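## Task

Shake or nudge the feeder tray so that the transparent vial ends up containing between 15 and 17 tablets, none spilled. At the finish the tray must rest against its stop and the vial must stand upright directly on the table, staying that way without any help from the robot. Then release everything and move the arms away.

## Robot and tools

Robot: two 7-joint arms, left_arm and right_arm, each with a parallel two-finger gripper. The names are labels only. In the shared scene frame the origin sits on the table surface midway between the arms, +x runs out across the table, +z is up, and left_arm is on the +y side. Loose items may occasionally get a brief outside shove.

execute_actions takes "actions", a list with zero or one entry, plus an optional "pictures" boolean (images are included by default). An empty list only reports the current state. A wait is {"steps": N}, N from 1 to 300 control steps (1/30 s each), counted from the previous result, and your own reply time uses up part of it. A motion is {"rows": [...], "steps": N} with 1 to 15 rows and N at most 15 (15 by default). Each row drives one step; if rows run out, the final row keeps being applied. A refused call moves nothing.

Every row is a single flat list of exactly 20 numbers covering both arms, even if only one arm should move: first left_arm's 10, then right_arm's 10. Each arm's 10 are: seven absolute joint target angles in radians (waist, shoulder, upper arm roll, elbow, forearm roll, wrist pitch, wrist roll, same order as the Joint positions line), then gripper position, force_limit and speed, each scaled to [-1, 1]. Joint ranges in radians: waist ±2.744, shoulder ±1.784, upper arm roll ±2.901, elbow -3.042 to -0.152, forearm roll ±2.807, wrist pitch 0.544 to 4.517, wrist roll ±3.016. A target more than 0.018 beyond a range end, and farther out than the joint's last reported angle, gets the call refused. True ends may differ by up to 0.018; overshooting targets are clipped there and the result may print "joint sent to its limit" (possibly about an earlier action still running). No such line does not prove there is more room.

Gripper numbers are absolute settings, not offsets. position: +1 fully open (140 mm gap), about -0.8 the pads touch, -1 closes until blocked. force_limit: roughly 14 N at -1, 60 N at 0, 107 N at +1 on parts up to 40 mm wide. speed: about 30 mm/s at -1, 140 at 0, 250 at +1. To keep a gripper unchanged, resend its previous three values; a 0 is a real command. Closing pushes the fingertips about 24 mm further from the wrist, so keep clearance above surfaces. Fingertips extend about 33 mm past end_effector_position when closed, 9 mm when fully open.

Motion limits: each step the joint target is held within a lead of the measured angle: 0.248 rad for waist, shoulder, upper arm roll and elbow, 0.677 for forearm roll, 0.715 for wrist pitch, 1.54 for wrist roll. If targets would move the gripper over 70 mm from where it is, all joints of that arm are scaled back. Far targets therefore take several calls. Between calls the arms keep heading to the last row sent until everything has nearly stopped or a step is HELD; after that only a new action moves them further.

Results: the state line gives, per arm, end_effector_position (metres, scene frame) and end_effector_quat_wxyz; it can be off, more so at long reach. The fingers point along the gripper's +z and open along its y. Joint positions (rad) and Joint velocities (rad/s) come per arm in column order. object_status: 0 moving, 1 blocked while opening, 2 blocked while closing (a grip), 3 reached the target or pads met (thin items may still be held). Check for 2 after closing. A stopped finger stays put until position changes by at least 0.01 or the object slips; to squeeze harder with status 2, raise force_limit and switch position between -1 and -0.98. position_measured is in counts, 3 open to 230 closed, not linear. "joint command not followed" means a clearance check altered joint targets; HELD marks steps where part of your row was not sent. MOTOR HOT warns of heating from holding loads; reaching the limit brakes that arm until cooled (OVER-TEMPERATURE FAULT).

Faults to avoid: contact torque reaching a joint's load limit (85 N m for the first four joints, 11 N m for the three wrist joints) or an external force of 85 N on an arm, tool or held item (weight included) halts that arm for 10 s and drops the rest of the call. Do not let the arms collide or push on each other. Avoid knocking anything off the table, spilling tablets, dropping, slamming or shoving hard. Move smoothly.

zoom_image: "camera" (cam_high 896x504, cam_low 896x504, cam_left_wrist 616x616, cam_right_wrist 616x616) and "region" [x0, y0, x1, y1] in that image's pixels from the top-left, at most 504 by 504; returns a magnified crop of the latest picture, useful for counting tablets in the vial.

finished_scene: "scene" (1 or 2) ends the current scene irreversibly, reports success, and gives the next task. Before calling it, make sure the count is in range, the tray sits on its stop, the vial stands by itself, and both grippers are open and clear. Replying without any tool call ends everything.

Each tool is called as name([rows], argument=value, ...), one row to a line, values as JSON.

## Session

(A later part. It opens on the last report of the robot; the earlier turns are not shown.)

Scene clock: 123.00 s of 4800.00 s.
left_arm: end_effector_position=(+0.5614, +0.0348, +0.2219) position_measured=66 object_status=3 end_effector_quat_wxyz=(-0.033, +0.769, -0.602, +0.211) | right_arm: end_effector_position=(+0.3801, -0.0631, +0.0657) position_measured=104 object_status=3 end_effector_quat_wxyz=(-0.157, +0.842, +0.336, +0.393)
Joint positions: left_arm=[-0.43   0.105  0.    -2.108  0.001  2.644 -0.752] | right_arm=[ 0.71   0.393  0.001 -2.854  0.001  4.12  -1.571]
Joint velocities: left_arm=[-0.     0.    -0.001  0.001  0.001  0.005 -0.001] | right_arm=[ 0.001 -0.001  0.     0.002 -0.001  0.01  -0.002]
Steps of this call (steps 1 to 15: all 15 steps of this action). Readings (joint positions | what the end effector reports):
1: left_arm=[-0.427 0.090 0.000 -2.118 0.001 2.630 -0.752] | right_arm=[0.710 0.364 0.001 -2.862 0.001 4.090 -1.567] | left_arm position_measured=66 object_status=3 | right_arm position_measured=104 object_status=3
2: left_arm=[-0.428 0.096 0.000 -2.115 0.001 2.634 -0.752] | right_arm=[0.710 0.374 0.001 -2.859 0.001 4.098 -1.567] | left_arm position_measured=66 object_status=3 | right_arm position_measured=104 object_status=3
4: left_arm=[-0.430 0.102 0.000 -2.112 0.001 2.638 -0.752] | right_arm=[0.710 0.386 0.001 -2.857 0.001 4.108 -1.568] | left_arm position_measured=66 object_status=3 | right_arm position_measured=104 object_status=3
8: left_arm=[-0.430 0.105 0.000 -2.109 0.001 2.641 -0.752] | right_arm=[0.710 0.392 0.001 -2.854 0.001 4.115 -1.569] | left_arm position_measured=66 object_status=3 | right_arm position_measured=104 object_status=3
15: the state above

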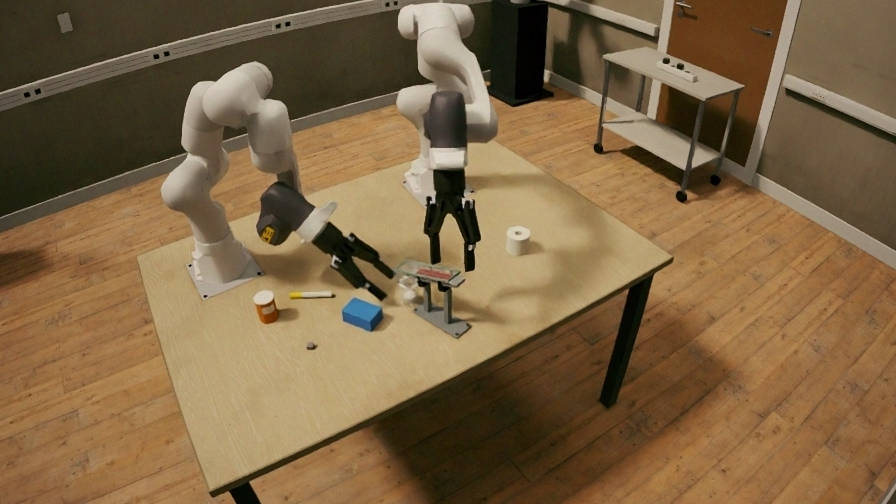

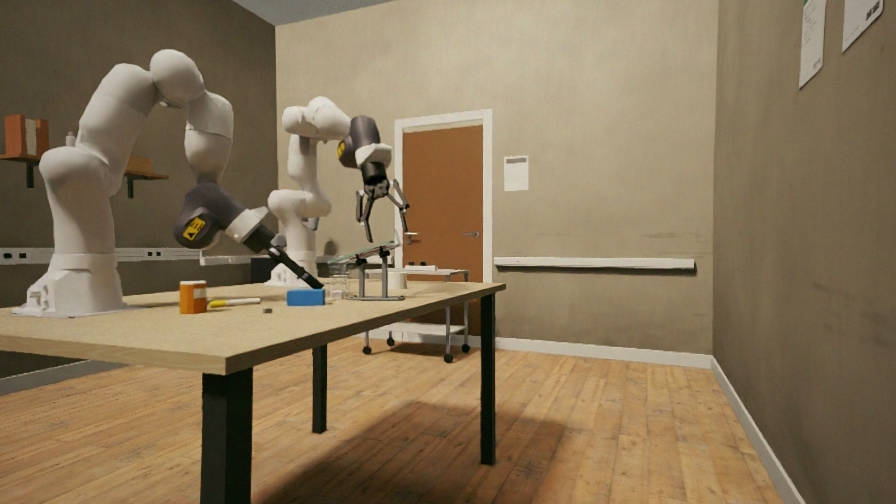

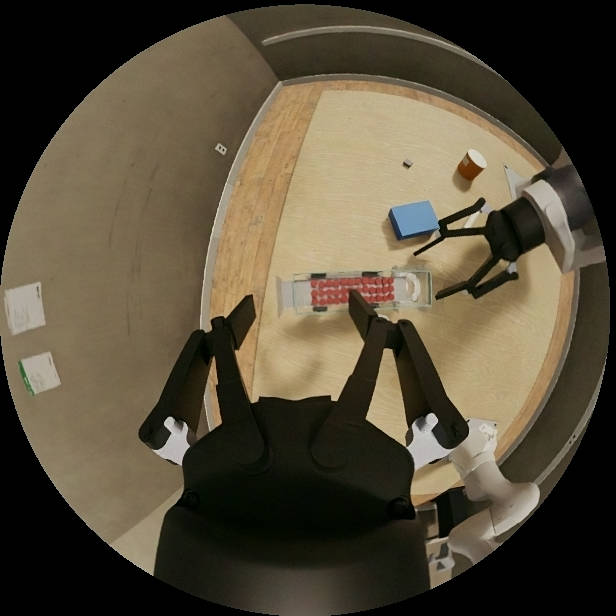

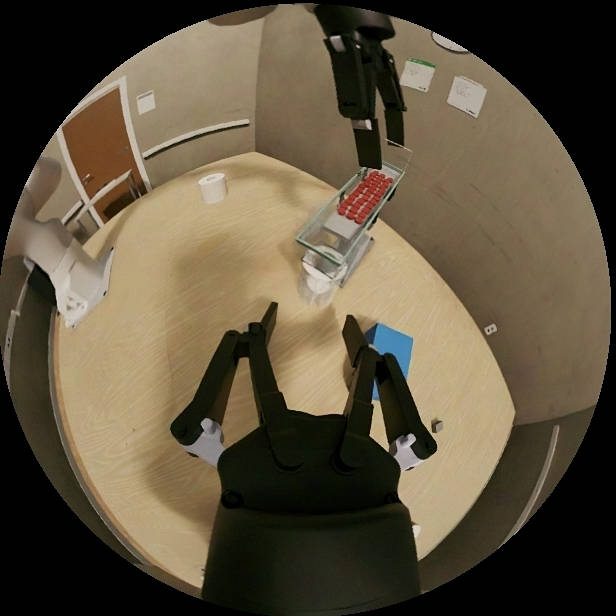

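execute_actions([
  {"rows": [
[-0.4317,0.1045,0,-2.1061,0.003,2.640,-0.756,0.5,-0.8,-0.5, 0.7088,0.3953,0,-2.8519,0,4.1163,-1.575,0.2,-0.6,-0.5],
[-0.4323,0.1037,0,-2.1049,0.003,2.636,-0.758,0.5,-0.8,-0.5, 0.7083,0.3953,0,-2.8519,0,4.1144,-1.575,0.2,-0.6,-0.5],
[-0.4331,0.1033,0,-2.1032,0.003,2.632,-0.760,0.5,-0.8,-0.5, 0.7074,0.3953,0,-2.8519,0,4.1114,-1.575,0.2,-0.6,-0.5],
[-0.4341,0.1028,0,-2.1010,0.003,2.627,-0.762,0.5,-0.8,-0.5, 0.7064,0.3956,0,-2.8509,0,4.1073,-1.575,0.2,-0.6,-0.5],
[-0.4353,0.1023,0,-2.0984,0.003,2.623,-0.764,0.05,-0.8,-0.3, 0.7052,0.3966,0,-2.8480,0,4.1023,-1.575,0.2,-0.6,-0.5],
[-0.4366,0.1018,0,-2.0958,0.003,2.619,-0.766,0.05,-0.8,-0.3, 0.7040,0.3981,0,-2.8434,0,4.0965,-1.575,0.2,-0.6,-0.5],
[-0.4379,0.1012,0,-2.0932,0.003,2.615,-0.767,0.05,-0.8,-0.3, 0.7028,0.4002,0,-2.8373,0,4.0901,-1.575,0.2,-0.6,-0.5],
[-0.4391,0.1007,0,-2.0906,0.003,2.612,-0.767,0.05,-0.8,-0.3, 0.7016,0.4027,0,-2.8298,0,4.0830,-1.575,0.2,-0.6,-0.5],
[-0.4401,0.1002,0,-2.0884,0.003,2.610,-0.767,0.05,-0.8,-0.3, 0.7006,0.4056,0,-2.8211,0,4.0756,-1.575,0.2,-0.6,-0.5],
[-0.4409,0.0998,0,-2.0867,0.003,2.610,-0.767,0.05,-0.8,-0.3, 0.6997,0.4089,0,-2.8114,0,4.0677,-1.575,0.2,-0.6,-0.5],
[-0.4415,0.0996,0,-2.0855,0.003,2.611,-0.766,0.05,-0.8,-0.3, 0.6992,0.4124,0,-2.8008,0,4.0597,-1.575,0.2,-0.6,-0.5],
[-0.4417,0.0995,0,-2.0851,0.003,2.612,-0.765,0.05,-0.8,-0.3, 0.699,0.4162,0,-2.7896,0,4.0515,-1.575,0.2,-0.6,-0.5],
[-0.4417,0.0995,0,-2.0851,0.003,2.613,-0.764,0.05,-0.8,-0.3, 0.699,0.4201,0,-2.7778,0,4.0433,-1.575,0.2,-0.6,-0.5],
[-0.4417,0.0995,0,-2.0851,0.003,2.614,-0.764,0.05,-0.8,-0.3, 0.699,0.4242,0,-2.7657,0,4.0353,-1.575,0.2,-0.6,-0.5],
[-0.4417,0.0995,0,-2.0851,0.003,2.614,-0.764,0.05,-0.8,-0.3, 0.699,0.4283,0,-2.7534,0,4.0274,-1.575,0.2,-0.6,-0.5]
], "steps": 15},
], pictures=false)

execute_actions([
  {"rows": [
[-0.4417,0.0995,0,-2.0851,0.003,2.614,-0.764,0.05,-0.8,-0.3, 0.699,0.4324,0,-2.7411,0,4.0190,-1.575,0.2,-0.6,-0.5],
[-0.4417,0.0995,0,-2.0851,0.003,2.614,-0.764,-0.04,-0.8,-0.8, 0.699,0.4365,0,-2.7290,0,4.0109,-1.575,0.2,-0.6,-0.5],
[-0.4417,0.0995,0,-2.0851,0.003,2.614,-0.764,-0.04,-0.8,-0.8, 0.699,0.4404,0,-2.7172,0,4.0035,-1.575,0.2,-0.6,-0.5],
[-0.4417,0.0995,0,-2.0851,0.003,2.614,-0.764,-0.04,-0.8,-0.8, 0.699,0.4442,0,-2.7060,0,3.9957,-1.575,0.2,-0.6,-0.5],
[-0.4417,0.0995,0,-2.0851,0.003,2.614,-0.764,-0.04,-0.8,-0.8, 0.699,0.4477,0,-2.6954,0,3.9897,-1.575,0.2,-0.6,-0.5],
[-0.4417,0.0995,0,-2.0851,0.003,2.614,-0.764,-0.04,-0.8,-0.8, 0.699,0.4510,0,-2.6857,0,3.9846,-1.575,0.2,-0.6,-0.5],
[-0.4417,0.0995,0,-2.0851,0.003,2.614,-0.764,-0.04,-0.8,-0.8, 0.699,0.4539,0,-2.6770,0,3.9806,-1.575,0.2,-0.6,-0.5],
[-0.4417,0.0995,0,-2.0851,0.003,2.614,-0.764,-0.04,-0.8,-0.8, 0.699,0.4564,0,-2.6695,0,3.9787,-1.575,0.2,-0.6,-0.5]
], "steps": 8},
], pictures=false)

execute_actions([
  {"rows": [
[-0.4417,0.0995,0,-2.0851,0.003,2.614,-0.764,-0.09,-0.8,-0.8, 0.699,0.4585,0,-2.6634,0,3.979,-1.575,0.2,-0.6,-0.5],
[-0.4417,0.0995,0,-2.0851,0.003,2.614,-0.764,-0.09,-0.8,-0.8, 0.699,0.4600,0,-2.6588,0,3.981,-1.575,0.2,-0.6,-0.5],
[-0.4417,0.0995,0,-2.0851,0.003,2.614,-0.764,-0.09,-0.8,-0.8, 0.699,0.4610,0,-2.6559,0,3.983,-1.575,0.2,-0.6,-0.5],
[-0.4417,0.0995,0,-2.0851,0.003,2.614,-0.764,-0.09,-0.8,-0.8, 0.699,0.4613,0,-2.6549,0,3.985,-1.575,0.2,-0.6,-0.5]
], "steps": 4},
], pictures=false)

execute_actions([
  {"rows": [
[-0.4417,0.0995,0,-2.0851,0.003,2.614,-0.764,-0.14,-0.8,-0.8, 0.699,0.4613,0,-2.6549,0,3.986,-1.575,0.2,-0.6,-0.5]
], "steps": 4},
], pictures=false)

execute_actions([
  {"rows": [
[-0.4417,0.0995,0,-2.0851,0.003,2.614,-0.764,-0.19,-0.8,-0.8, 0.699,0.4613,0,-2.6549,0,3.986,-1.575,0.2,-0.6,-0.5]
], "steps": 4},
], pictures=false)

execute_actions([
  {"rows": [
[-0.4417,0.0995,0,-2.0851,0.003,2.614,-0.764,-0.24,-0.8,-0.8, 0.699,0.4613,0,-2.6549,0,3.986,-1.575,0.2,-0.6,-0.5]
], "steps": 4},
], pictures=false)

execute_actions([
  {"rows": [
[-0.4417,0.0995,0,-2.0851,0.003,2.614,-0.764,-0.29,-0.8,-0.8, 0.699,0.4613,0,-2.6549,0,3.986,-1.575,0.2,-0.6,-0.5]
], "steps": 5},
], pictures=false)

execute_actions([
  {"rows": [
[-0.4417,0.0995,0,-2.0851,0.003,2.614,-0.764,-0.04,-0.8,1, 0.699,0.4613,0,-2.6549,0,3.986,-1.575,0.2,-0.6,-0.5]
], "steps": 10},
], pictures=true)

zoom_image(camera="cam_left_wrist", region=[240, 255, 360, 345])

zoom_image(camera="cam_left_wrist", region=[340, 245, 460, 345])

zoom_image(camera="cam_right_wrist", region=[250, 230, 390, 370])

zoom_image(camera="cam_low", region=[300, 200, 420, 310])

Scene clock: 184.87 s of 4800.00 s.
left_arm: end_effector_position=(+0.5606, +0.0273, +0.2317) position_measured=122 object_status=0 end_effector_quat_wxyz=(-0.032, +0.768, -0.603, +0.212) | right_arm: end_effector_position=(+0.4014, -0.0501, +0.0608) position_measured=104 object_status=3 end_effector_quat_wxyz=(-0.154, +0.845, +0.333, +0.390)
Joint positions: left_arm=[-0.44   0.101  0.    -2.087  0.001  2.619 -0.758] | right_arm=[ 0.701  0.418  0.001 -2.78   0.001  4.063 -1.572]
Joint velocities: left_arm=[-0.005 -0.003 -0.     0.01  -0.    -0.009 -0.004] | right_arm=[-0.006  0.108  0.     0.332 -0.    -0.201  0.001]
Steps of this call (steps 1 to 15: the robot went on to your last target; steps 16 to 90: nothing new was sent; then 58.37 s passed at rest; steps 91 to 105: all 15 steps of this action). Readings (joint positions | what the end effector reports):
91: left_arm=[-0.430 0.105 0.000 -2.108 0.001 2.644 -0.751] | right_arm=[0.710 0.393 0.001 -2.853 0.001 4.121 -1.572] | left_arm position_measured=66 object_status=3 | right_arm position_measured=104 object_status=3
92: left_arm=[-0.430 0.105 0.000 -2.108 0.001 2.643 -0.752] | right_arm=[0.710 0.393 0.001 -2.853 0.001 4.120 -1.572] | left_arm position_measured=66 object_status=3 | right_arm position_measured=104 object_status=3
94: left_arm=[-0.431 0.105 0.000 -2.106 0.001 2.640 -0.753] | right_arm=[0.709 0.393 0.001 -2.853 0.001 4.118 -1.572] | left_arm position_measured=66 object_status=3 | right_arm position_measured=104 object_status=3
98: left_arm=[-0.435 0.104 0.000 -2.098 0.001 2.628 -0.756] | right_arm=[0.706 0.397 0.001 -2.843 0.001 4.105 -1.572] | left_arm position_measured=83 object_status=0 | right_arm position_measured=104 object_status=3
105: the state above

Scene clock: 185.13 s of 4800.00 s.
left_arm: end_effector_position=(+0.5603, +0.0274, +0.2316) position_measured=134 object_status=0 end_effector_quat_wxyz=(-0.032, +0.768, -0.603, +0.211) | right_arm: end_effector_position=(+0.4243, -0.0290, +0.0603) position_measured=104 object_status=3 end_effector_quat_wxyz=(-0.154, +0.844, +0.332, +0.392)
Joint positions: left_arm=[-0.44   0.101  0.    -2.087  0.001  2.617 -0.759] | right_arm=[ 0.701  0.447  0.001 -2.69   0.001  4.007 -1.572]
Joint velocities: left_arm=[-0.    -0.     0.    -0.     0.    -0.003 -0.002] | right_arm=[-0.002  0.086 -0.     0.265  0.    -0.156  0.001]
Steps of this call (steps 1 to 8: all 8 steps of this action). Readings (joint positions | what the end effector reports):
1: left_arm=[-0.440 0.101 0.000 -2.087 0.001 2.618 -0.759] | right_arm=[0.701 0.422 0.001 -2.768 0.001 4.056 -1.572] | left_arm position_measured=123 object_status=0 | right_arm position_measured=104 object_status=3
2: left_arm=[-0.440 0.101 0.000 -2.087 0.001 2.618 -0.759] | right_arm=[0.701 0.426 0.001 -2.756 0.001 4.048 -1.572] | left_arm position_measured=123 object_status=0 | right_arm position_measured=104 object_status=3
4: left_arm=[-0.440 0.101 0.000 -2.087 0.001 2.618 -0.759] | right_arm=[0.701 0.434 0.001 -2.732 0.001 4.033 -1.572] | left_arm position_measured=128 object_status=0 | right_arm position_measured=104 object_status=3
8: the state above

Scene clock: 185.27 s of 4800.00 s.
left_arm: end_effector_position=(+0.5602, +0.0274, +0.2315) position_measured=140 object_status=0 end_effector_quat_wxyz=(-0.031, +0.769, -0.603, +0.211) | right_arm: end_effector_position=(+0.4313, -0.0225, +0.0616) position_measured=104 object_status=3 end_effector_quat_wxyz=(-0.155, +0.843, +0.332, +0.394)
Joint positions: left_arm=[-0.44   0.101  0.    -2.087  0.001  2.617 -0.759] | right_arm=[ 0.7    0.456  0.001 -2.664  0.001  3.995 -1.572]
Joint velocities: left_arm=[-0.     0.    -0.     0.001 -0.001 -0.001 -0.001] | right_arm=[-0.     0.033  0.001  0.113 -0.    -0.043  0.   ]
Steps of this call (steps 1 to 4: all 4 steps of this action). Readings (joint positions | what the end effector reports):
1: left_arm=[-0.440 0.101 0.000 -2.087 0.001 2.617 -0.759] | right_arm=[0.701 0.450 0.001 -2.682 0.001 4.003 -1.572] | left_arm position_measured=134 object_status=0 | right_arm position_measured=104 object_status=3
2: left_arm=[-0.440 0.101 0.000 -2.087 0.001 2.617 -0.759] | right_arm=[0.701 0.453 0.001 -2.674 0.001 3.999 -1.572] | left_arm position_measured=137 object_status=0 | right_arm position_measured=104 object_status=3
4: the state above

Scene clock: 185.40 s of 4800.00 s.
left_arm: end_effector_position=(+0.5607, +0.0277, +0.2321) position_measured=146 object_status=0 end_effector_quat_wxyz=(-0.032, +0.769, -0.603, +0.211) | right_arm: end_effector_position=(+0.4331, -0.0208, +0.0619) position_measured=104 object_status=3 end_effector_quat_wxyz=(-0.155, +0.843, +0.332, +0.395)
Joint positions: left_arm=[-0.44   0.1    0.001 -2.086  0.001  2.617 -0.76 ] | right_arm=[ 0.7    0.458  0.001 -2.657  0.001  3.992 -1.572]
Joint velocities: left_arm=[ 0.     0.001  0.001  0.     0.001  0.001 -0.   ] | right_arm=[-0.001  0.01   0.     0.015  0.    -0.017 -0.001]
Steps of this call (steps 1 to 4: all 4 steps of this action). Readings (joint positions | what the end effector reports):
1: left_arm=[-0.440 0.101 0.000 -2.086 0.001 2.617 -0.759] | right_arm=[0.700 0.457 0.001 -2.661 0.001 3.994 -1.572] | left_arm position_measured=140 object_status=0 | right_arm position_measured=104 object_status=3
2: left_arm=[-0.440 0.100 0.001 -2.086 0.001 2.617 -0.760] | right_arm=[0.700 0.457 0.001 -2.659 0.001 3.993 -1.572] | left_arm position_measured=143 object_status=0 | right_arm position_measured=104 object_status=3
4: the state above

Scene clock: 185.53 s of 4800.00 s.
left_arm: end_effector_position=(+0.5611, +0.0279, +0.2326) position_measured=153 object_status=0 end_effector_quat_wxyz=(-0.032, +0.769, -0.603, +0.212) | right_arm: end_effector_position=(+0.4331, -0.0208, +0.0614) position_measured=104 object_status=3 end_effector_quat_wxyz=(-0.155, +0.843, +0.332, +0.394)
Joint positions: left_arm=[-0.44   0.1    0.001 -2.085  0.002  2.617 -0.76 ] | right_arm=[ 0.7    0.459  0.001 -2.657  0.001  3.99  -1.572]
Joint velocities: left_arm=[-0.     0.    -0.001  0.001  0.002  0.    -0.   ] | right_arm=[ 0.001  0.003  0.     0.002  0.    -0.007  0.   ]
Steps of this call (steps 1 to 4: all 4 steps of this action). Readings (joint positions | what the end effector reports):
1: left_arm=[-0.440 0.100 0.001 -2.086 0.001 2.617 -0.760] | right_arm=[0.700 0.458 0.001 -2.657 0.001 3.991 -1.572] | left_arm position_measured=146 object_status=0 | right_arm position_measured=104 object_status=3
2: left_arm=[-0.440 0.100 0.001 -2.086 0.002 2.617 -0.760] | right_arm=[0.700 0.458 0.001 -2.657 0.001 3.991 -1.572] | left_arm position_measured=149 object_status=0 | right_arm position_measured=104 object_status=3
4: the state above

Scene clock: 185.67 s of 4800.00 s.
left_arm: end_effector_position=(+0.5614, +0.0280, +0.2330) position_measured=159 object_status=0 end_effector_quat_wxyz=(-0.032, +0.769, -0.602, +0.212) | right_arm: end_effector_position=(+0.4331, -0.0209, +0.0612) position_measured=104 object_status=3 end_effector_quat_wxyz=(-0.155, +0.843, +0.332, +0.394)
Joint positions: left_arm=[-0.44   0.1    0.002 -2.085  0.002  2.617 -0.76 ] | right_arm=[ 0.7    0.459  0.001 -2.657  0.001  3.989 -1.572]
Joint velocities: left_arm=[ 0.     0.001 -0.    -0.     0.     0.001 -0.001] | right_arm=[ 0.     0.002 -0.     0.001  0.    -0.004 -0.   ]
Steps of this call (steps 1 to 4: all 4 steps of this action). Readings (joint positions | what the end effector reports):
1: left_arm=[-0.440 0.100 0.001 -2.085 0.002 2.617 -0.760] | right_arm=[0.700 0.459 0.001 -2.657 0.001 3.990 -1.572] | left_arm position_measured=153 object_status=0 | right_arm position_measured=104 object_status=3
2: left_arm=[-0.440 0.100 0.001 -2.085 0.002 2.617 -0.760] | right_arm=[0.700 0.459 0.001 -2.657 0.001 3.990 -1.572] | left_arm position_measured=156 object_status=0 | right_arm position_measured=104 object_status=3
4: the state above

Scene clock: 185.83 s of 4800.00 s.
left_arm: end_effector_position=(+0.5616, +0.0281, +0.2334) position_measured=165 object_status=0 end_effector_quat_wxyz=(-0.032, +0.769, -0.602, +0.212) | right_arm: end_effector_position=(+0.4331, -0.0209, +0.0611) position_measured=104 object_status=3 end_effector_quat_wxyz=(-0.155, +0.843, +0.332, +0.394)
Joint positions: left_arm=[-0.44   0.099  0.002 -2.085  0.002  2.617 -0.76 ] | right_arm=[ 0.7    0.459  0.001 -2.656  0.001  3.989 -1.572]
Joint velocities: left_arm=[-0.    -0.    -0.     0.     0.001 -0.001 -0.   ] | right_arm=[ 0.001 -0.001  0.     0.    -0.001 -0.001  0.   ]
Steps of this call (steps 1 to 5: all 5 steps of this action). Readings (joint positions | what the end effector reports):
1: left_arm=[-0.440 0.100 0.002 -2.085 0.002 2.617 -0.760] | right_arm=[0.700 0.459 0.001 -2.657 0.001 3.989 -1.572] | left_arm position_measured=159 object_status=0 | right_arm position_measured=104 object_status=3
2: left_arm=[-0.440 0.099 0.002 -2.085 0.002 2.617 -0.760] | right_arm=[0.700 0.459 0.001 -2.657 0.001 3.989 -1.572] | left_arm position_measured=161 object_status=0 | right_arm position_measured=104 object_status=3
4: left_arm=[-0.440 0.099 0.002 -2.085 0.002 2.617 -0.760] | right_arm=[0.700 0.459 0.001 -2.656 0.001 3.989 -1.572] | left_arm position_measured=165 object_status=0 | right_arm position_measured=104 object_status=3
5: the state above

Scene clock: 186.17 s of 4800.00 s.
left_arm: end_effector_position=(+0.5614, +0.0279, +0.2333) position_measured=134 object_status=0 end_effector_quat_wxyz=(-0.032, +0.769, -0.602, +0.212) | right_arm: end_effector_position=(+0.4331, -0.0209, +0.0610) position_measured=104 object_status=3 end_effector_quat_wxyz=(-0.155, +0.843, +0.332, +0.394)
Joint positions: left_arm=[-0.44   0.099  0.001 -2.085  0.002  2.617 -0.76 ] | right_arm=[ 0.7    0.459  0.001 -2.656  0.001  3.989 -1.572]
Joint velocities: left_arm=[ 0.     0.001 -0.001  0.     0.    -0.001 -0.001] | right_arm=[-0.001 -0.001  0.001  0.    -0.    -0.001  0.002]
Steps of this call (steps 1 to 10: all 10 steps of this action). Readings (joint positions | what the end effector reports):
1: left_arm=[-0.440 0.099 0.002 -2.085 0.002 2.617 -0.760] | right_arm=[0.700 0.459 0.001 -2.656 0.001 3.989 -1.572] | left_arm position_measured=165 object_status=0 | right_arm position_measured=104 object_status=3
2: left_arm=[-0.440 0.099 0.002 -2.085 0.002 2.617 -0.760] | right_arm=[0.700 0.459 0.001 -2.656 0.001 3.989 -1.572] | left_arm position_measured=154 object_status=0 | right_arm position_measured=104 object_status=3
4: left_arm=[-0.440 0.099 0.002 -2.085 0.002 2.617 -0.760] | right_arm=[0.700 0.459 0.001 -2.656 0.001 3.989 -1.572] | left_arm position_measured=135 object_status=0 | right_arm position_measured=104 object_status=3
8: left_arm=[-0.440 0.099 0.001 -2.085 0.002 2.617 -0.760] | right_arm=[0.700 0.459 0.001 -2.656 0.001 3.989 -1.572] | left_arm position_measured=134 object_status=0 | right_arm position_measured=104 object_status=3
10: the state above

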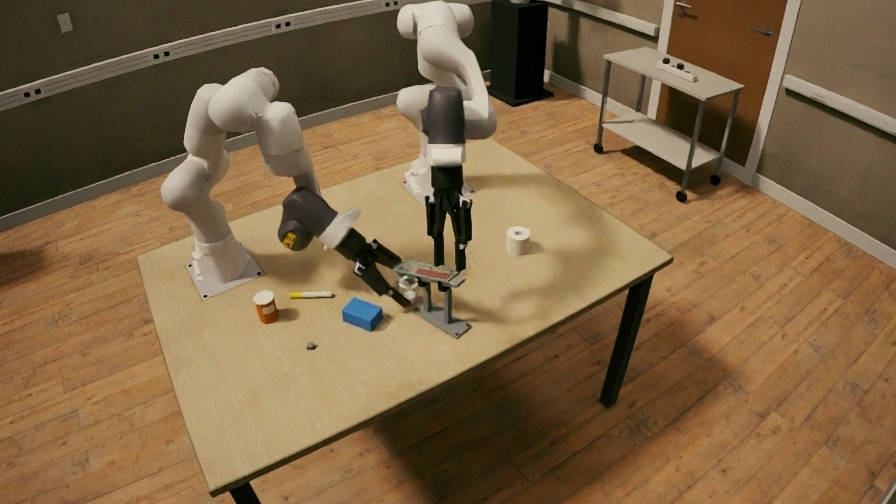

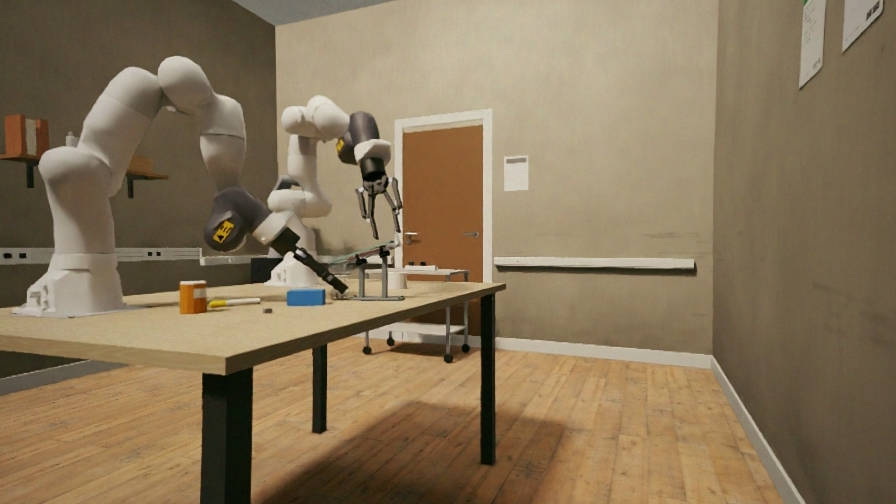

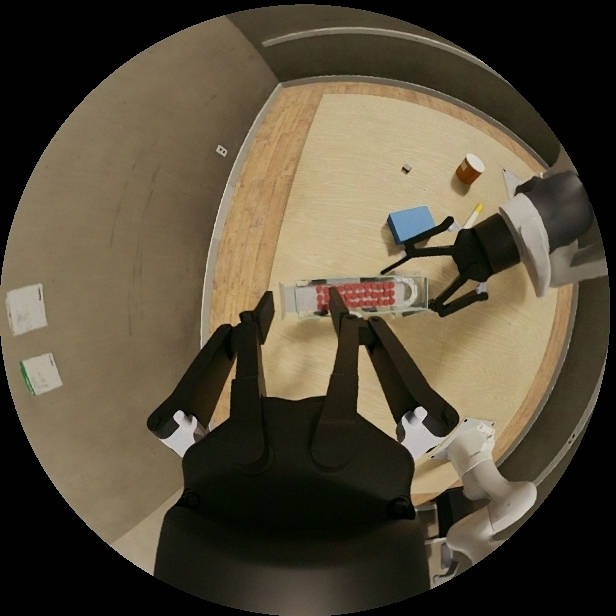

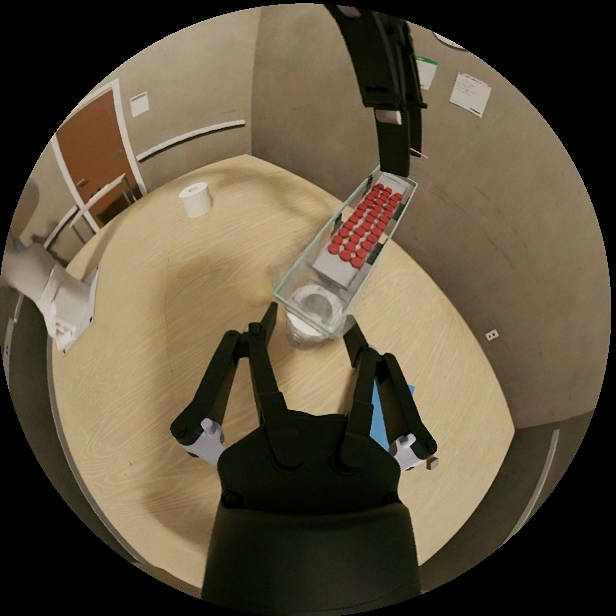

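Region (240, 255, 360, 345) of cam_left_wrist's 616x616 image, scaled by 4.200, with more detail than that image has; it fills the top 378 rows of this view, and the rest is white.

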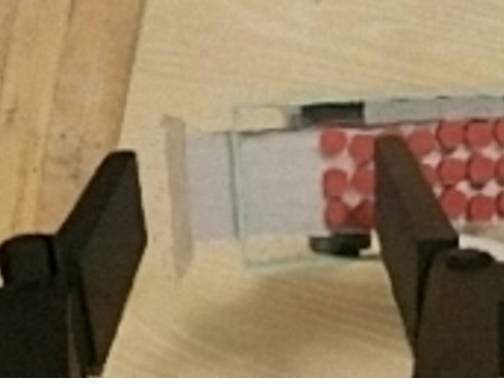

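Region (340, 245, 460, 345) of cam_left_wrist's 616x616 image, scaled by 4.200, with more detail than that image has.

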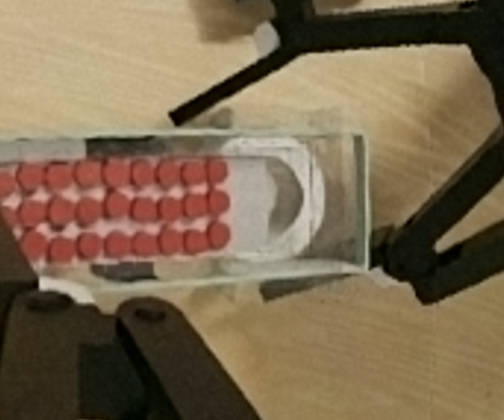

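Region (250, 230, 390, 370) of cam_right_wrist's 616x616 image, scaled by 3.600, with more detail than that image has.

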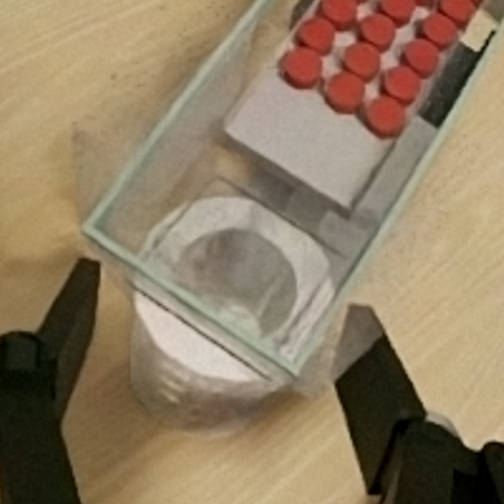

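Region (300, 200, 420, 310) of cam_low's 896x504 image, scaled by 4.200, with more detail than that image has; it fills the top 462 rows of this view, and the rest is white.

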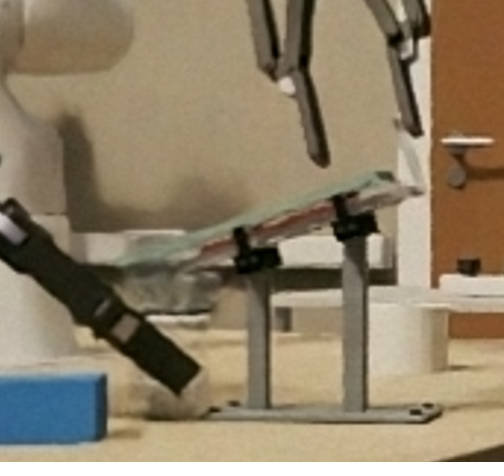

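execute_actions([
  {"rows": [
[-0.4417,0.0995,0,-2.0851,0.003,2.614,-0.764,-0.04,-0.8,1, 0.698,0.4613,0,-2.6549,0,3.986,-1.575,-1,-0.6,-0.6],
[-0.4417,0.0995,0,-2.0851,0.003,2.614,-0.764,-0.04,-0.8,1, 0.697,0.4613,0,-2.6549,0,3.986,-1.575,-1,-0.6,-0.6],
[-0.4417,0.0995,0,-2.0851,0.003,2.614,-0.764,-0.04,-0.8,1, 0.696,0.4613,0,-2.6549,0,3.986,-1.575,-1,-0.6,-0.6],
[-0.4417,0.0995,0,-2.0851,0.003,2.614,-0.764,-0.28,-0.8,1, 0.695,0.4613,0,-2.6549,0,3.986,-1.575,-1,-0.6,-0.6]
], "steps": 10},
], pictures=false)

execute_actions([
  {"rows": [
[-0.4417,0.0995,0,-2.0851,0.003,2.614,-0.764,-0.04,-0.8,1, 0.695,0.4613,0,-2.6549,0,3.986,-1.575,-1,-0.6,-0.6]
], "steps": 9},
], pictures=true)

zoom_image(camera="cam_right_wrist", region=[260, 170, 430, 350])

execute_actions([
  {"rows": [
[-0.4417,0.0995,0,-2.0851,0.003,2.614,-0.764,-0.28,-0.8,1, 0.695,0.4613,0,-2.6549,0,3.986,-1.575,-1,-0.6,-0.6]
], "steps": 7},
], pictures=false)

execute_actions([
  {"rows": [
[-0.4417,0.0995,0,-2.0851,0.003,2.614,-0.764,-0.04,-0.8,1, 0.695,0.4613,0,-2.6549,0,3.986,-1.575,-1,-0.6,-0.6]
], "steps": 8},
], pictures=false)

execute_actions([
  {"rows": [
[-0.4417,0.0995,0,-2.0851,0.003,2.614,-0.764,-0.28,-0.8,1, 0.695,0.4613,0,-2.6549,0,3.986,-1.575,-1,-0.6,-0.6]
], "steps": 7},
], pictures=false)

execute_actions([
  {"rows": [
[-0.4417,0.0995,0,-2.0851,0.003,2.614,-0.764,-0.04,-0.8,1, 0.695,0.4613,0,-2.6549,0,3.986,-1.575,-1,-0.6,-0.6]
], "steps": 12},
], pictures=true)

zoom_image(camera="cam_right_wrist", region=[260, 170, 430, 350])

zoom_image(camera="cam_left_wrist", region=[290, 255, 450, 335])

Scene clock: 207.10 s of 4800.00 s.
left_arm: end_effector_position=(+0.5618, +0.0278, +0.2342) position_measured=164 object_status=0 end_effector_quat_wxyz=(-0.032, +0.769, -0.602, +0.213) | right_arm: end_effector_position=(+0.4346, -0.0225, +0.0609) position_measured=139 object_status=0 end_effector_quat_wxyz=(-0.154, +0.844, +0.331, +0.394)
Joint positions: left_arm=[-0.44   0.099  0.002 -2.084  0.002  2.617 -0.76 ] | right_arm=[ 0.697  0.459  0.001 -2.656  0.001  3.988 -1.572]
Joint velocities: left_arm=[ 0.    -0.001  0.001  0.    -0.001 -0.    -0.001] | right_arm=[-0.     0.001  0.     0.001  0.    -0.001 -0.002]
Steps of this call (steps 1 to 15: the robot went on to your last target; steps 16 to 90: nothing new was sent; then 17.60 s passed at rest; steps 91 to 100: all 10 steps of this action). Readings (joint positions | what the end effector reports):
91: left_arm=[-0.440 0.099 0.001 -2.085 0.002 2.616 -0.760] | right_arm=[0.700 0.459 0.001 -2.656 0.001 3.989 -1.572] | left_arm position_measured=134 object_status=3 | right_arm position_measured=104 object_status=0
92: left_arm=[-0.440 0.099 0.001 -2.085 0.002 2.616 -0.760] | right_arm=[0.700 0.459 0.001 -2.656 0.001 3.989 -1.572] | left_arm position_measured=134 object_status=3 | right_arm position_measured=107 object_status=0
94: left_arm=[-0.440 0.099 0.001 -2.085 0.002 2.616 -0.760] | right_arm=[0.698 0.459 0.001 -2.656 0.001 3.988 -1.572] | left_arm position_measured=134 object_status=0 | right_arm position_measured=115 object_status=0
98: left_arm=[-0.440 0.099 0.002 -2.084 0.002 2.617 -0.760] | right_arm=[0.697 0.459 0.001 -2.656 0.001 3.988 -1.572] | left_arm position_measured=164 object_status=0 | right_arm position_measured=131 object_status=0
100: the state above

Scene clock: 207.40 s of 4800.00 s.
left_arm: end_effector_position=(+0.5617, +0.0277, +0.2341) position_measured=134 object_status=0 end_effector_quat_wxyz=(-0.032, +0.769, -0.602, +0.213) | right_arm: end_effector_position=(+0.4348, -0.0225, +0.0610) position_measured=149 object_status=2 end_effector_quat_wxyz=(-0.154, +0.844, +0.331, +0.394)
Joint positions: left_arm=[-0.44   0.099  0.001 -2.084  0.002  2.617 -0.76 ] | right_arm=[ 0.697  0.459  0.001 -2.656  0.001  3.988 -1.572]
Joint velocities: left_arm=[0.    0.001 0.001 0.001 0.001 0.    0.   ] | right_arm=[ 0.001  0.001  0.002 -0.001  0.     0.     0.001]
Steps of this call (steps 1 to 9: all 9 steps of this action). Readings (joint positions | what the end effector reports):
1: left_arm=[-0.440 0.099 0.002 -2.084 0.002 2.617 -0.760] | right_arm=[0.697 0.459 0.001 -2.656 0.001 3.988 -1.572] | left_arm position_measured=164 object_status=0 | right_arm position_measured=143 object_status=0
2: left_arm=[-0.440 0.099 0.002 -2.084 0.002 2.617 -0.760] | right_arm=[0.697 0.459 0.001 -2.656 0.001 3.988 -1.572] | left_arm position_measured=153 object_status=0 | right_arm position_measured=147 object_status=0
4: left_arm=[-0.440 0.099 0.001 -2.084 0.002 2.617 -0.760] | right_arm=[0.697 0.459 0.001 -2.656 0.001 3.988 -1.572] | left_arm position_measured=135 object_status=0 | right_arm position_measured=149 object_status=0
8: left_arm=[-0.440 0.099 0.001 -2.084 0.002 2.617 -0.760] | right_arm=[0.697 0.459 0.001 -2.656 0.001 3.988 -1.572] | left_arm position_measured=134 object_status=0 | right_arm position_measured=149 object_status=2
9: the state above

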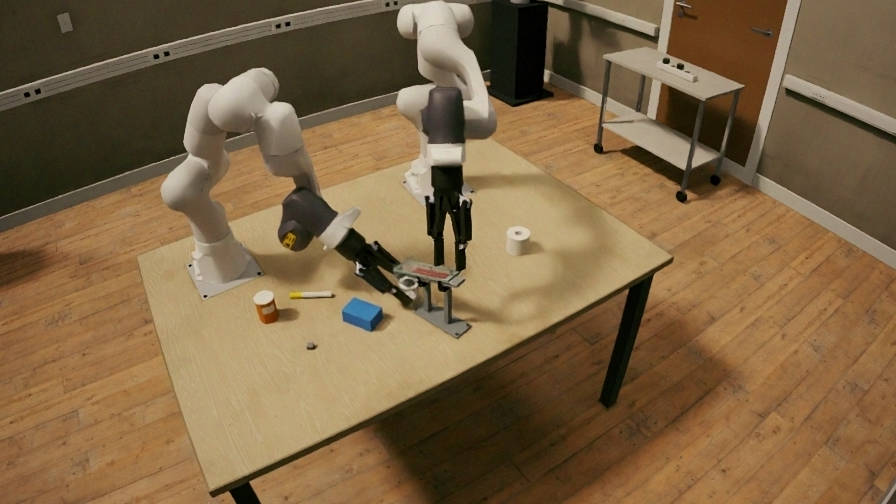

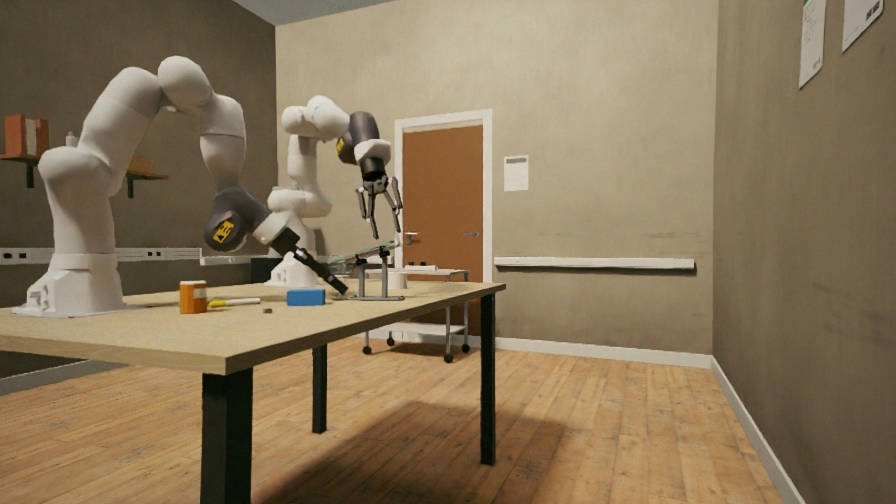

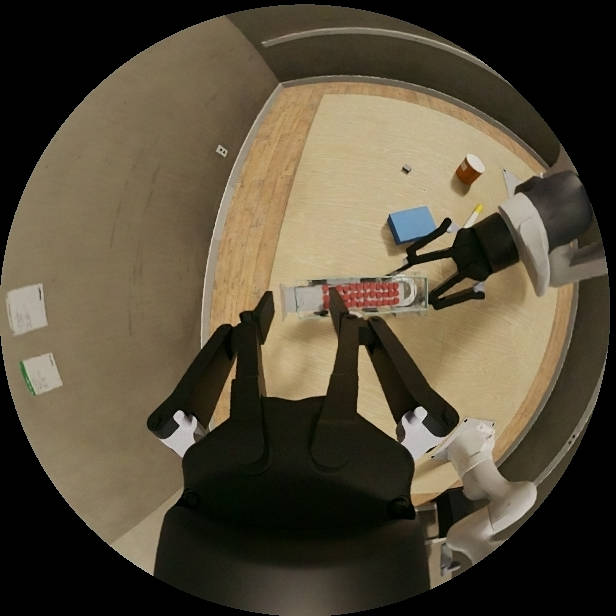

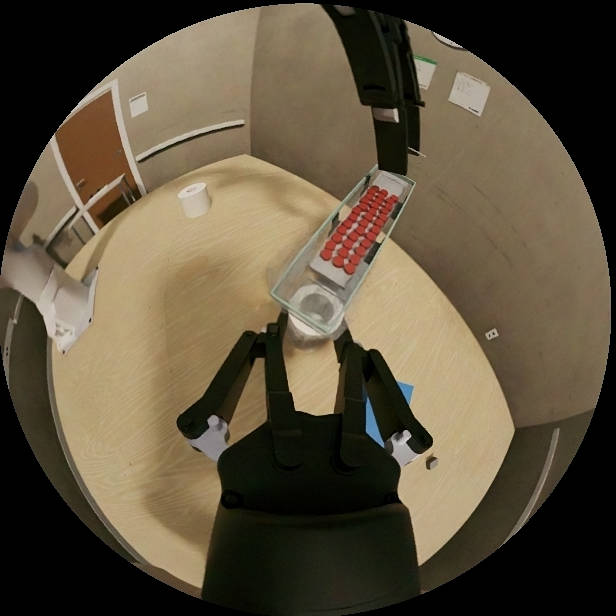

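Region (260, 170, 430, 350) of cam_right_wrist's 616x616 image, scaled by 2.800, with more detail than that image has.

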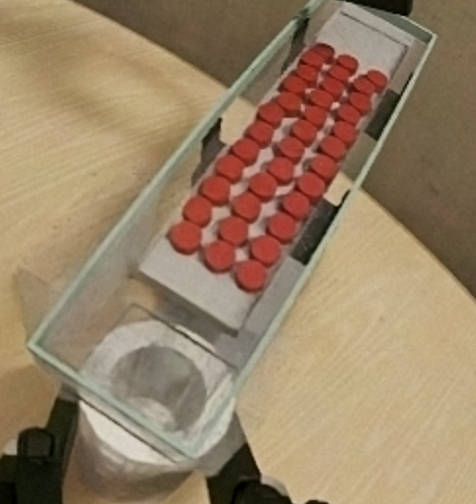

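Scene clock: 207.63 s of 4800.00 s.
left_arm: end_effector_position=(+0.5621, +0.0277, +0.2348) position_measured=164 object_status=0 end_effector_quat_wxyz=(-0.032, +0.769, -0.602, +0.213) | right_arm: end_effector_position=(+0.4348, -0.0225, +0.0610) position_measured=149 object_status=2 end_effector_quat_wxyz=(-0.154, +0.844, +0.331, +0.394)
Joint positions: left_arm=[-0.44   0.098  0.002 -2.084  0.002  2.617 -0.76 ] | right_arm=[ 0.697  0.459  0.001 -2.656  0.001  3.988 -1.572]
Joint velocities: left_arm=[ 0.    -0.    -0.    -0.    -0.    -0.001 -0.   ] | right_arm=[-0.001  0.    -0.001  0.001 -0.001  0.    -0.001]
Steps of this call (steps 1 to 7: all 7 steps of this action). Readings (joint positions | what the end effector reports):
1: left_arm=[-0.440 0.099 0.001 -2.084 0.002 2.617 -0.760] | right_arm=[0.697 0.459 0.001 -2.656 0.001 3.988 -1.572] | left_arm position_measured=134 object_status=0 | right_arm position_measured=149 object_status=2
2: left_arm=[-0.440 0.099 0.002 -2.084 0.002 2.617 -0.760] | right_arm=[0.697 0.459 0.001 -2.656 0.001 3.988 -1.572] | left_arm position_measured=145 object_status=0 | right_arm position_measured=149 object_status=2
4: left_arm=[-0.440 0.098 0.002 -2.084 0.002 2.617 -0.760] | right_arm=[0.697 0.459 0.001 -2.656 0.001 3.988 -1.572] | left_arm position_measured=164 object_status=0 | right_arm position_measured=149 object_status=2
7: the state above

Scene clock: 207.90 s of 4800.00 s.
left_arm: end_effector_position=(+0.5619, +0.0276, +0.2346) position_measured=134 object_status=0 end_effector_quat_wxyz=(-0.032, +0.769, -0.602, +0.213) | right_arm: end_effector_position=(+0.4348, -0.0225, +0.0610) position_measured=149 object_status=2 end_effector_quat_wxyz=(-0.154, +0.844, +0.331, +0.394)
Joint positions: left_arm=[-0.44   0.098  0.001 -2.084  0.002  2.617 -0.76 ] | right_arm=[ 0.697  0.459  0.001 -2.656  0.001  3.988 -1.572]
Joint velocities: left_arm=[-0.001  0.001 -0.001 -0.    -0.    -0.     0.001] | right_arm=[ 0.     0.     0.001  0.     0.    -0.     0.002]
Steps of this call (steps 1 to 8: all 8 steps of this action). Readings (joint positions | what the end effector reports):
1: left_arm=[-0.440 0.098 0.002 -2.084 0.002 2.617 -0.760] | right_arm=[0.697 0.459 0.001 -2.656 0.001 3.988 -1.572] | left_arm position_measured=164 object_status=0 | right_arm position_measured=149 object_status=2
2: left_arm=[-0.440 0.098 0.002 -2.084 0.002 2.617 -0.760] | right_arm=[0.697 0.459 0.001 -2.656 0.001 3.988 -1.572] | left_arm position_measured=153 object_status=0 | right_arm position_measured=149 object_status=2
4: left_arm=[-0.440 0.098 0.001 -2.084 0.002 2.617 -0.760] | right_arm=[0.697 0.459 0.001 -2.656 0.001 3.988 -1.572] | left_arm position_measured=135 object_status=0 | right_arm position_measured=149 object_status=2
8: the state above

Scene clock: 208.13 s of 4800.00 s.
left_arm: end_effector_position=(+0.5623, +0.0276, +0.2352) position_measured=164 object_status=0 end_effector_quat_wxyz=(-0.032, +0.769, -0.602, +0.214) | right_arm: end_effector_position=(+0.4348, -0.0225, +0.0610) position_measured=149 object_status=2 end_effector_quat_wxyz=(-0.154, +0.844, +0.331, +0.394)
Joint positions: left_arm=[-0.44   0.098  0.002 -2.083  0.002  2.617 -0.76 ] | right_arm=[ 0.697  0.459  0.001 -2.656  0.001  3.988 -1.572]
Joint velocities: left_arm=[ 0.001 -0.    -0.001 -0.001 -0.001 -0.001  0.001] | right_arm=[ 0.001 -0.001  0.001  0.001 -0.     0.    -0.001]
Steps of this call (steps 1 to 7: all 7 steps of this action). Readings (joint positions | what the end effector reports):
1: left_arm=[-0.440 0.098 0.001 -2.084 0.002 2.617 -0.760] | right_arm=[0.697 0.459 0.001 -2.656 0.001 3.988 -1.572] | left_arm position_measured=134 object_status=0 | right_arm position_measured=149 object_status=2
2: left_arm=[-0.440 0.098 0.002 -2.083 0.002 2.617 -0.760] | right_arm=[0.697 0.459 0.001 -2.656 0.001 3.988 -1.572] | left_arm position_measured=145 object_status=0 | right_arm position_measured=149 object_status=2
4: left_arm=[-0.440 0.098 0.002 -2.083 0.002 2.617 -0.760] | right_arm=[0.697 0.459 0.001 -2.656 0.001 3.988 -1.572] | left_arm position_measured=164 object_status=0 | right_arm position_measured=149 object_status=2
7: the state above

Scene clock: 208.53 s of 4800.00 s.
left_arm: end_effector_position=(+0.5620, +0.0276, +0.2349) position_measured=134 object_status=0 end_effector_quat_wxyz=(-0.032, +0.769, -0.602, +0.213) | right_arm: end_effector_position=(+0.4348, -0.0225, +0.0610) position_measured=149 object_status=2 end_effector_quat_wxyz=(-0.154, +0.844, +0.331, +0.394)
Joint positions: left_arm=[-0.44   0.098  0.001 -2.084  0.002  2.617 -0.76 ] | right_arm=[ 0.697  0.459  0.001 -2.656  0.001  3.988 -1.572]
Joint velocities: left_arm=[-0.001 -0.001 -0.001 -0.002  0.001 -0.002 -0.   ] | right_arm=[ 0.    -0.001 -0.     0.001  0.    -0.    -0.   ]
Steps of this call (steps 1 to 12: all 12 steps of this action). Readings (joint positions | what the end effector reports):
1: left_arm=[-0.440 0.098 0.002 -2.083 0.002 2.617 -0.760] | right_arm=[0.697 0.459 0.001 -2.656 0.001 3.988 -1.572] | left_arm position_measured=164 object_status=0 | right_arm position_measured=149 object_status=2
2: left_arm=[-0.440 0.098 0.002 -2.083 0.002 2.617 -0.760] | right_arm=[0.697 0.459 0.001 -2.656 0.001 3.988 -1.572] | left_arm position_measured=153 object_status=0 | right_arm position_measured=149 object_status=2
4: left_arm=[-0.440 0.098 0.001 -2.083 0.002 2.617 -0.760] | right_arm=[0.697 0.459 0.001 -2.656 0.001 3.988 -1.572] | left_arm position_measured=135 object_status=0 | right_arm position_measured=149 object_status=2
8: left_arm=[-0.440 0.098 0.001 -2.083 0.002 2.617 -0.760] | right_arm=[0.697 0.459 0.001 -2.656 0.001 3.988 -1.572] | left_arm position_measured=134 object_status=0 | right_arm position_measured=149 object_status=2
12: the state above

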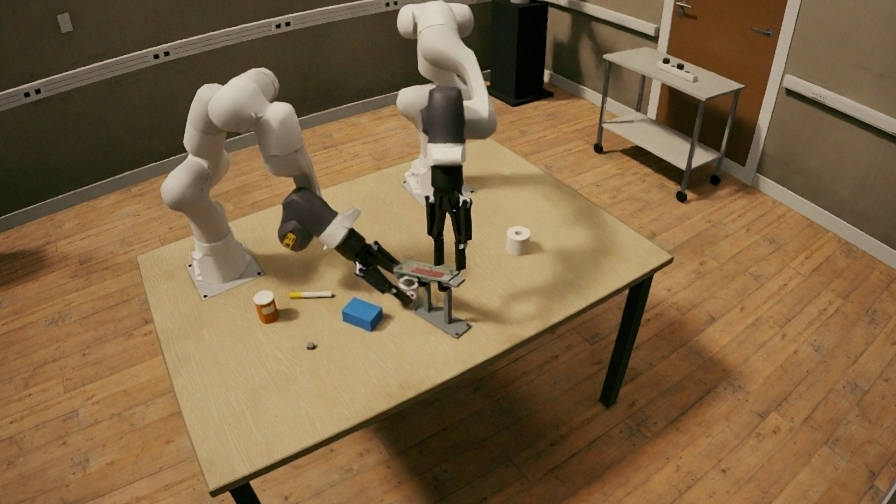

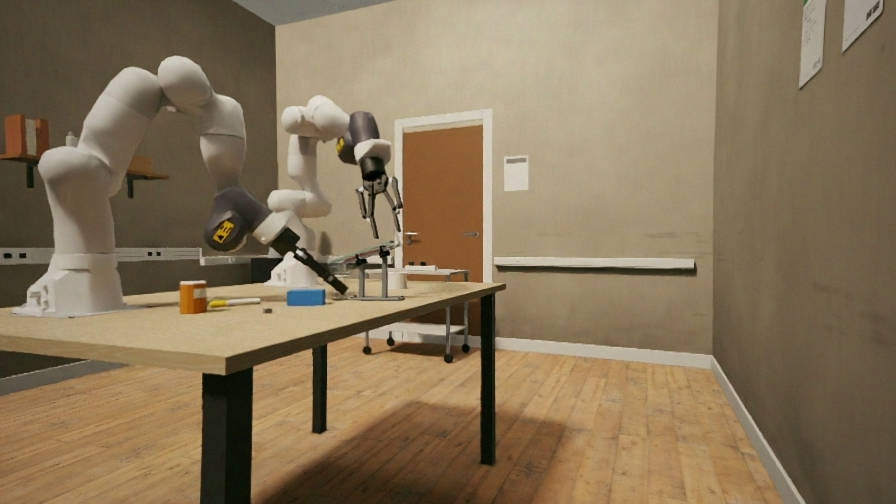

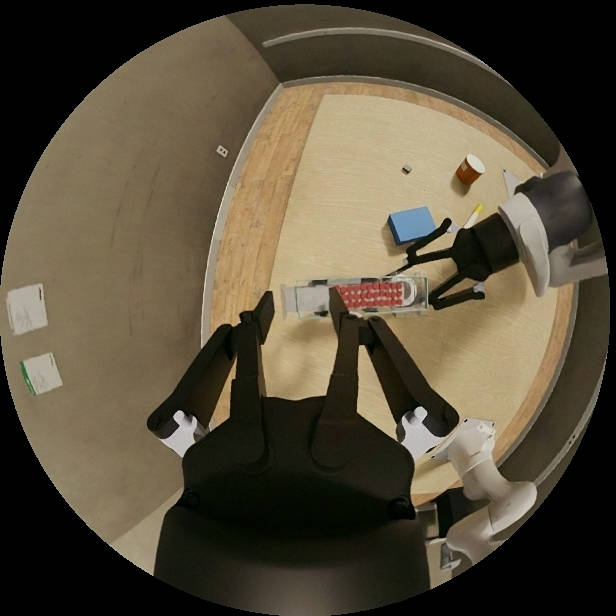

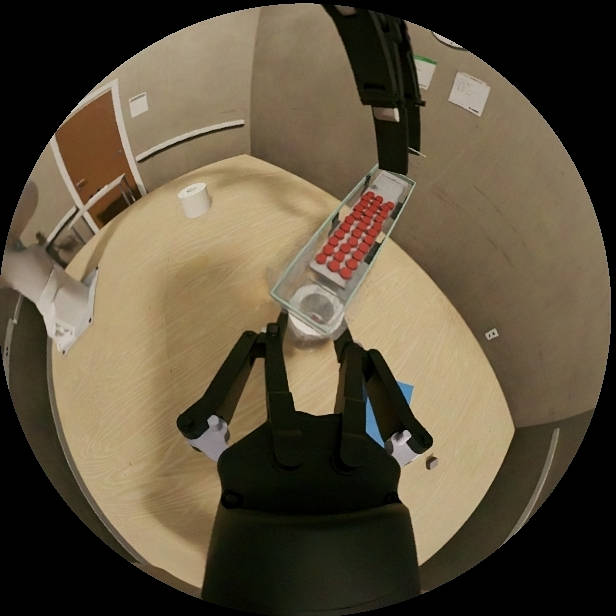

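Region (260, 170, 430, 350) of cam_right_wrist's 616x616 image, scaled by 2.800, with more detail than that image has.

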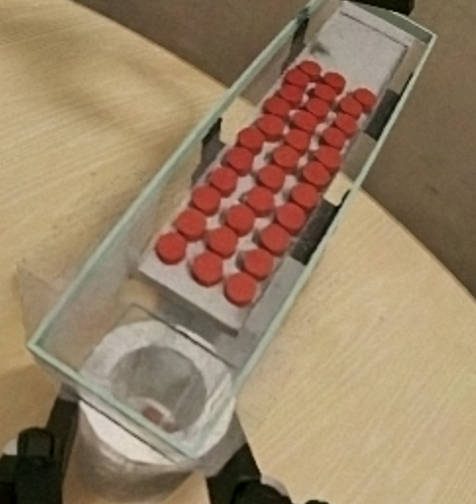

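Region (290, 255, 450, 335) of cam_left_wrist's 616x616 image, scaled by 3.150, with more detail than that image has.

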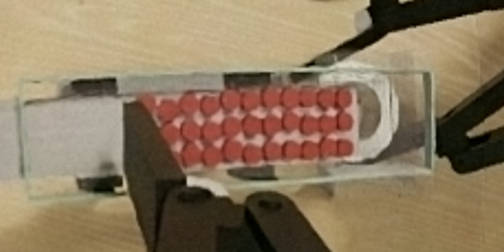

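zoom_image(camera="cam_right_wrist", region=[265, 250, 365, 350])

zoom_image(camera="cam_left_wrist", region=[370, 260, 440, 325])

zoom_image(camera="cam_high", region=[385, 255, 445, 315])

Region (265, 250, 365, 350) of cam_right_wrist's 616x616 image, scaled by 5.040, with more detail than that image has.

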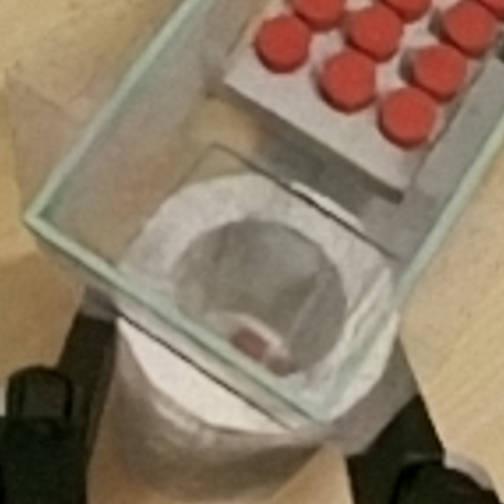

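Region (370, 260, 440, 325) of cam_left_wrist's 616x616 image, scaled by 7.200, with more detail than that image has; it fills the top 468 rows of this view, and the rest is white.

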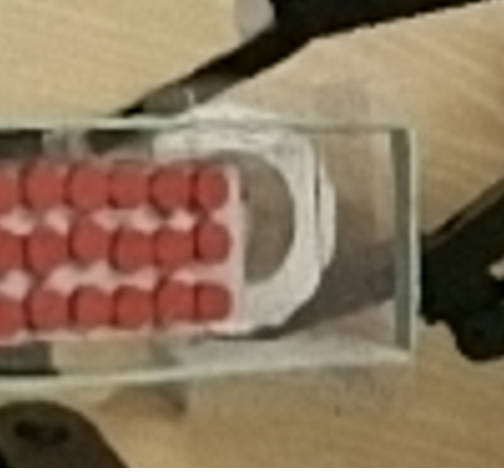

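Region (385, 255, 445, 315) of cam_high's 896x504 image, scaled by 8.400, with more detail than that image has.

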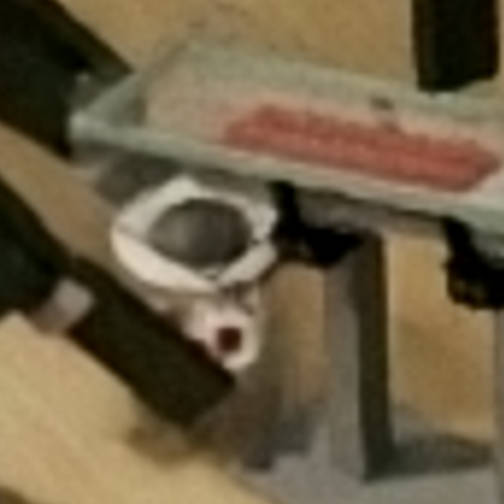

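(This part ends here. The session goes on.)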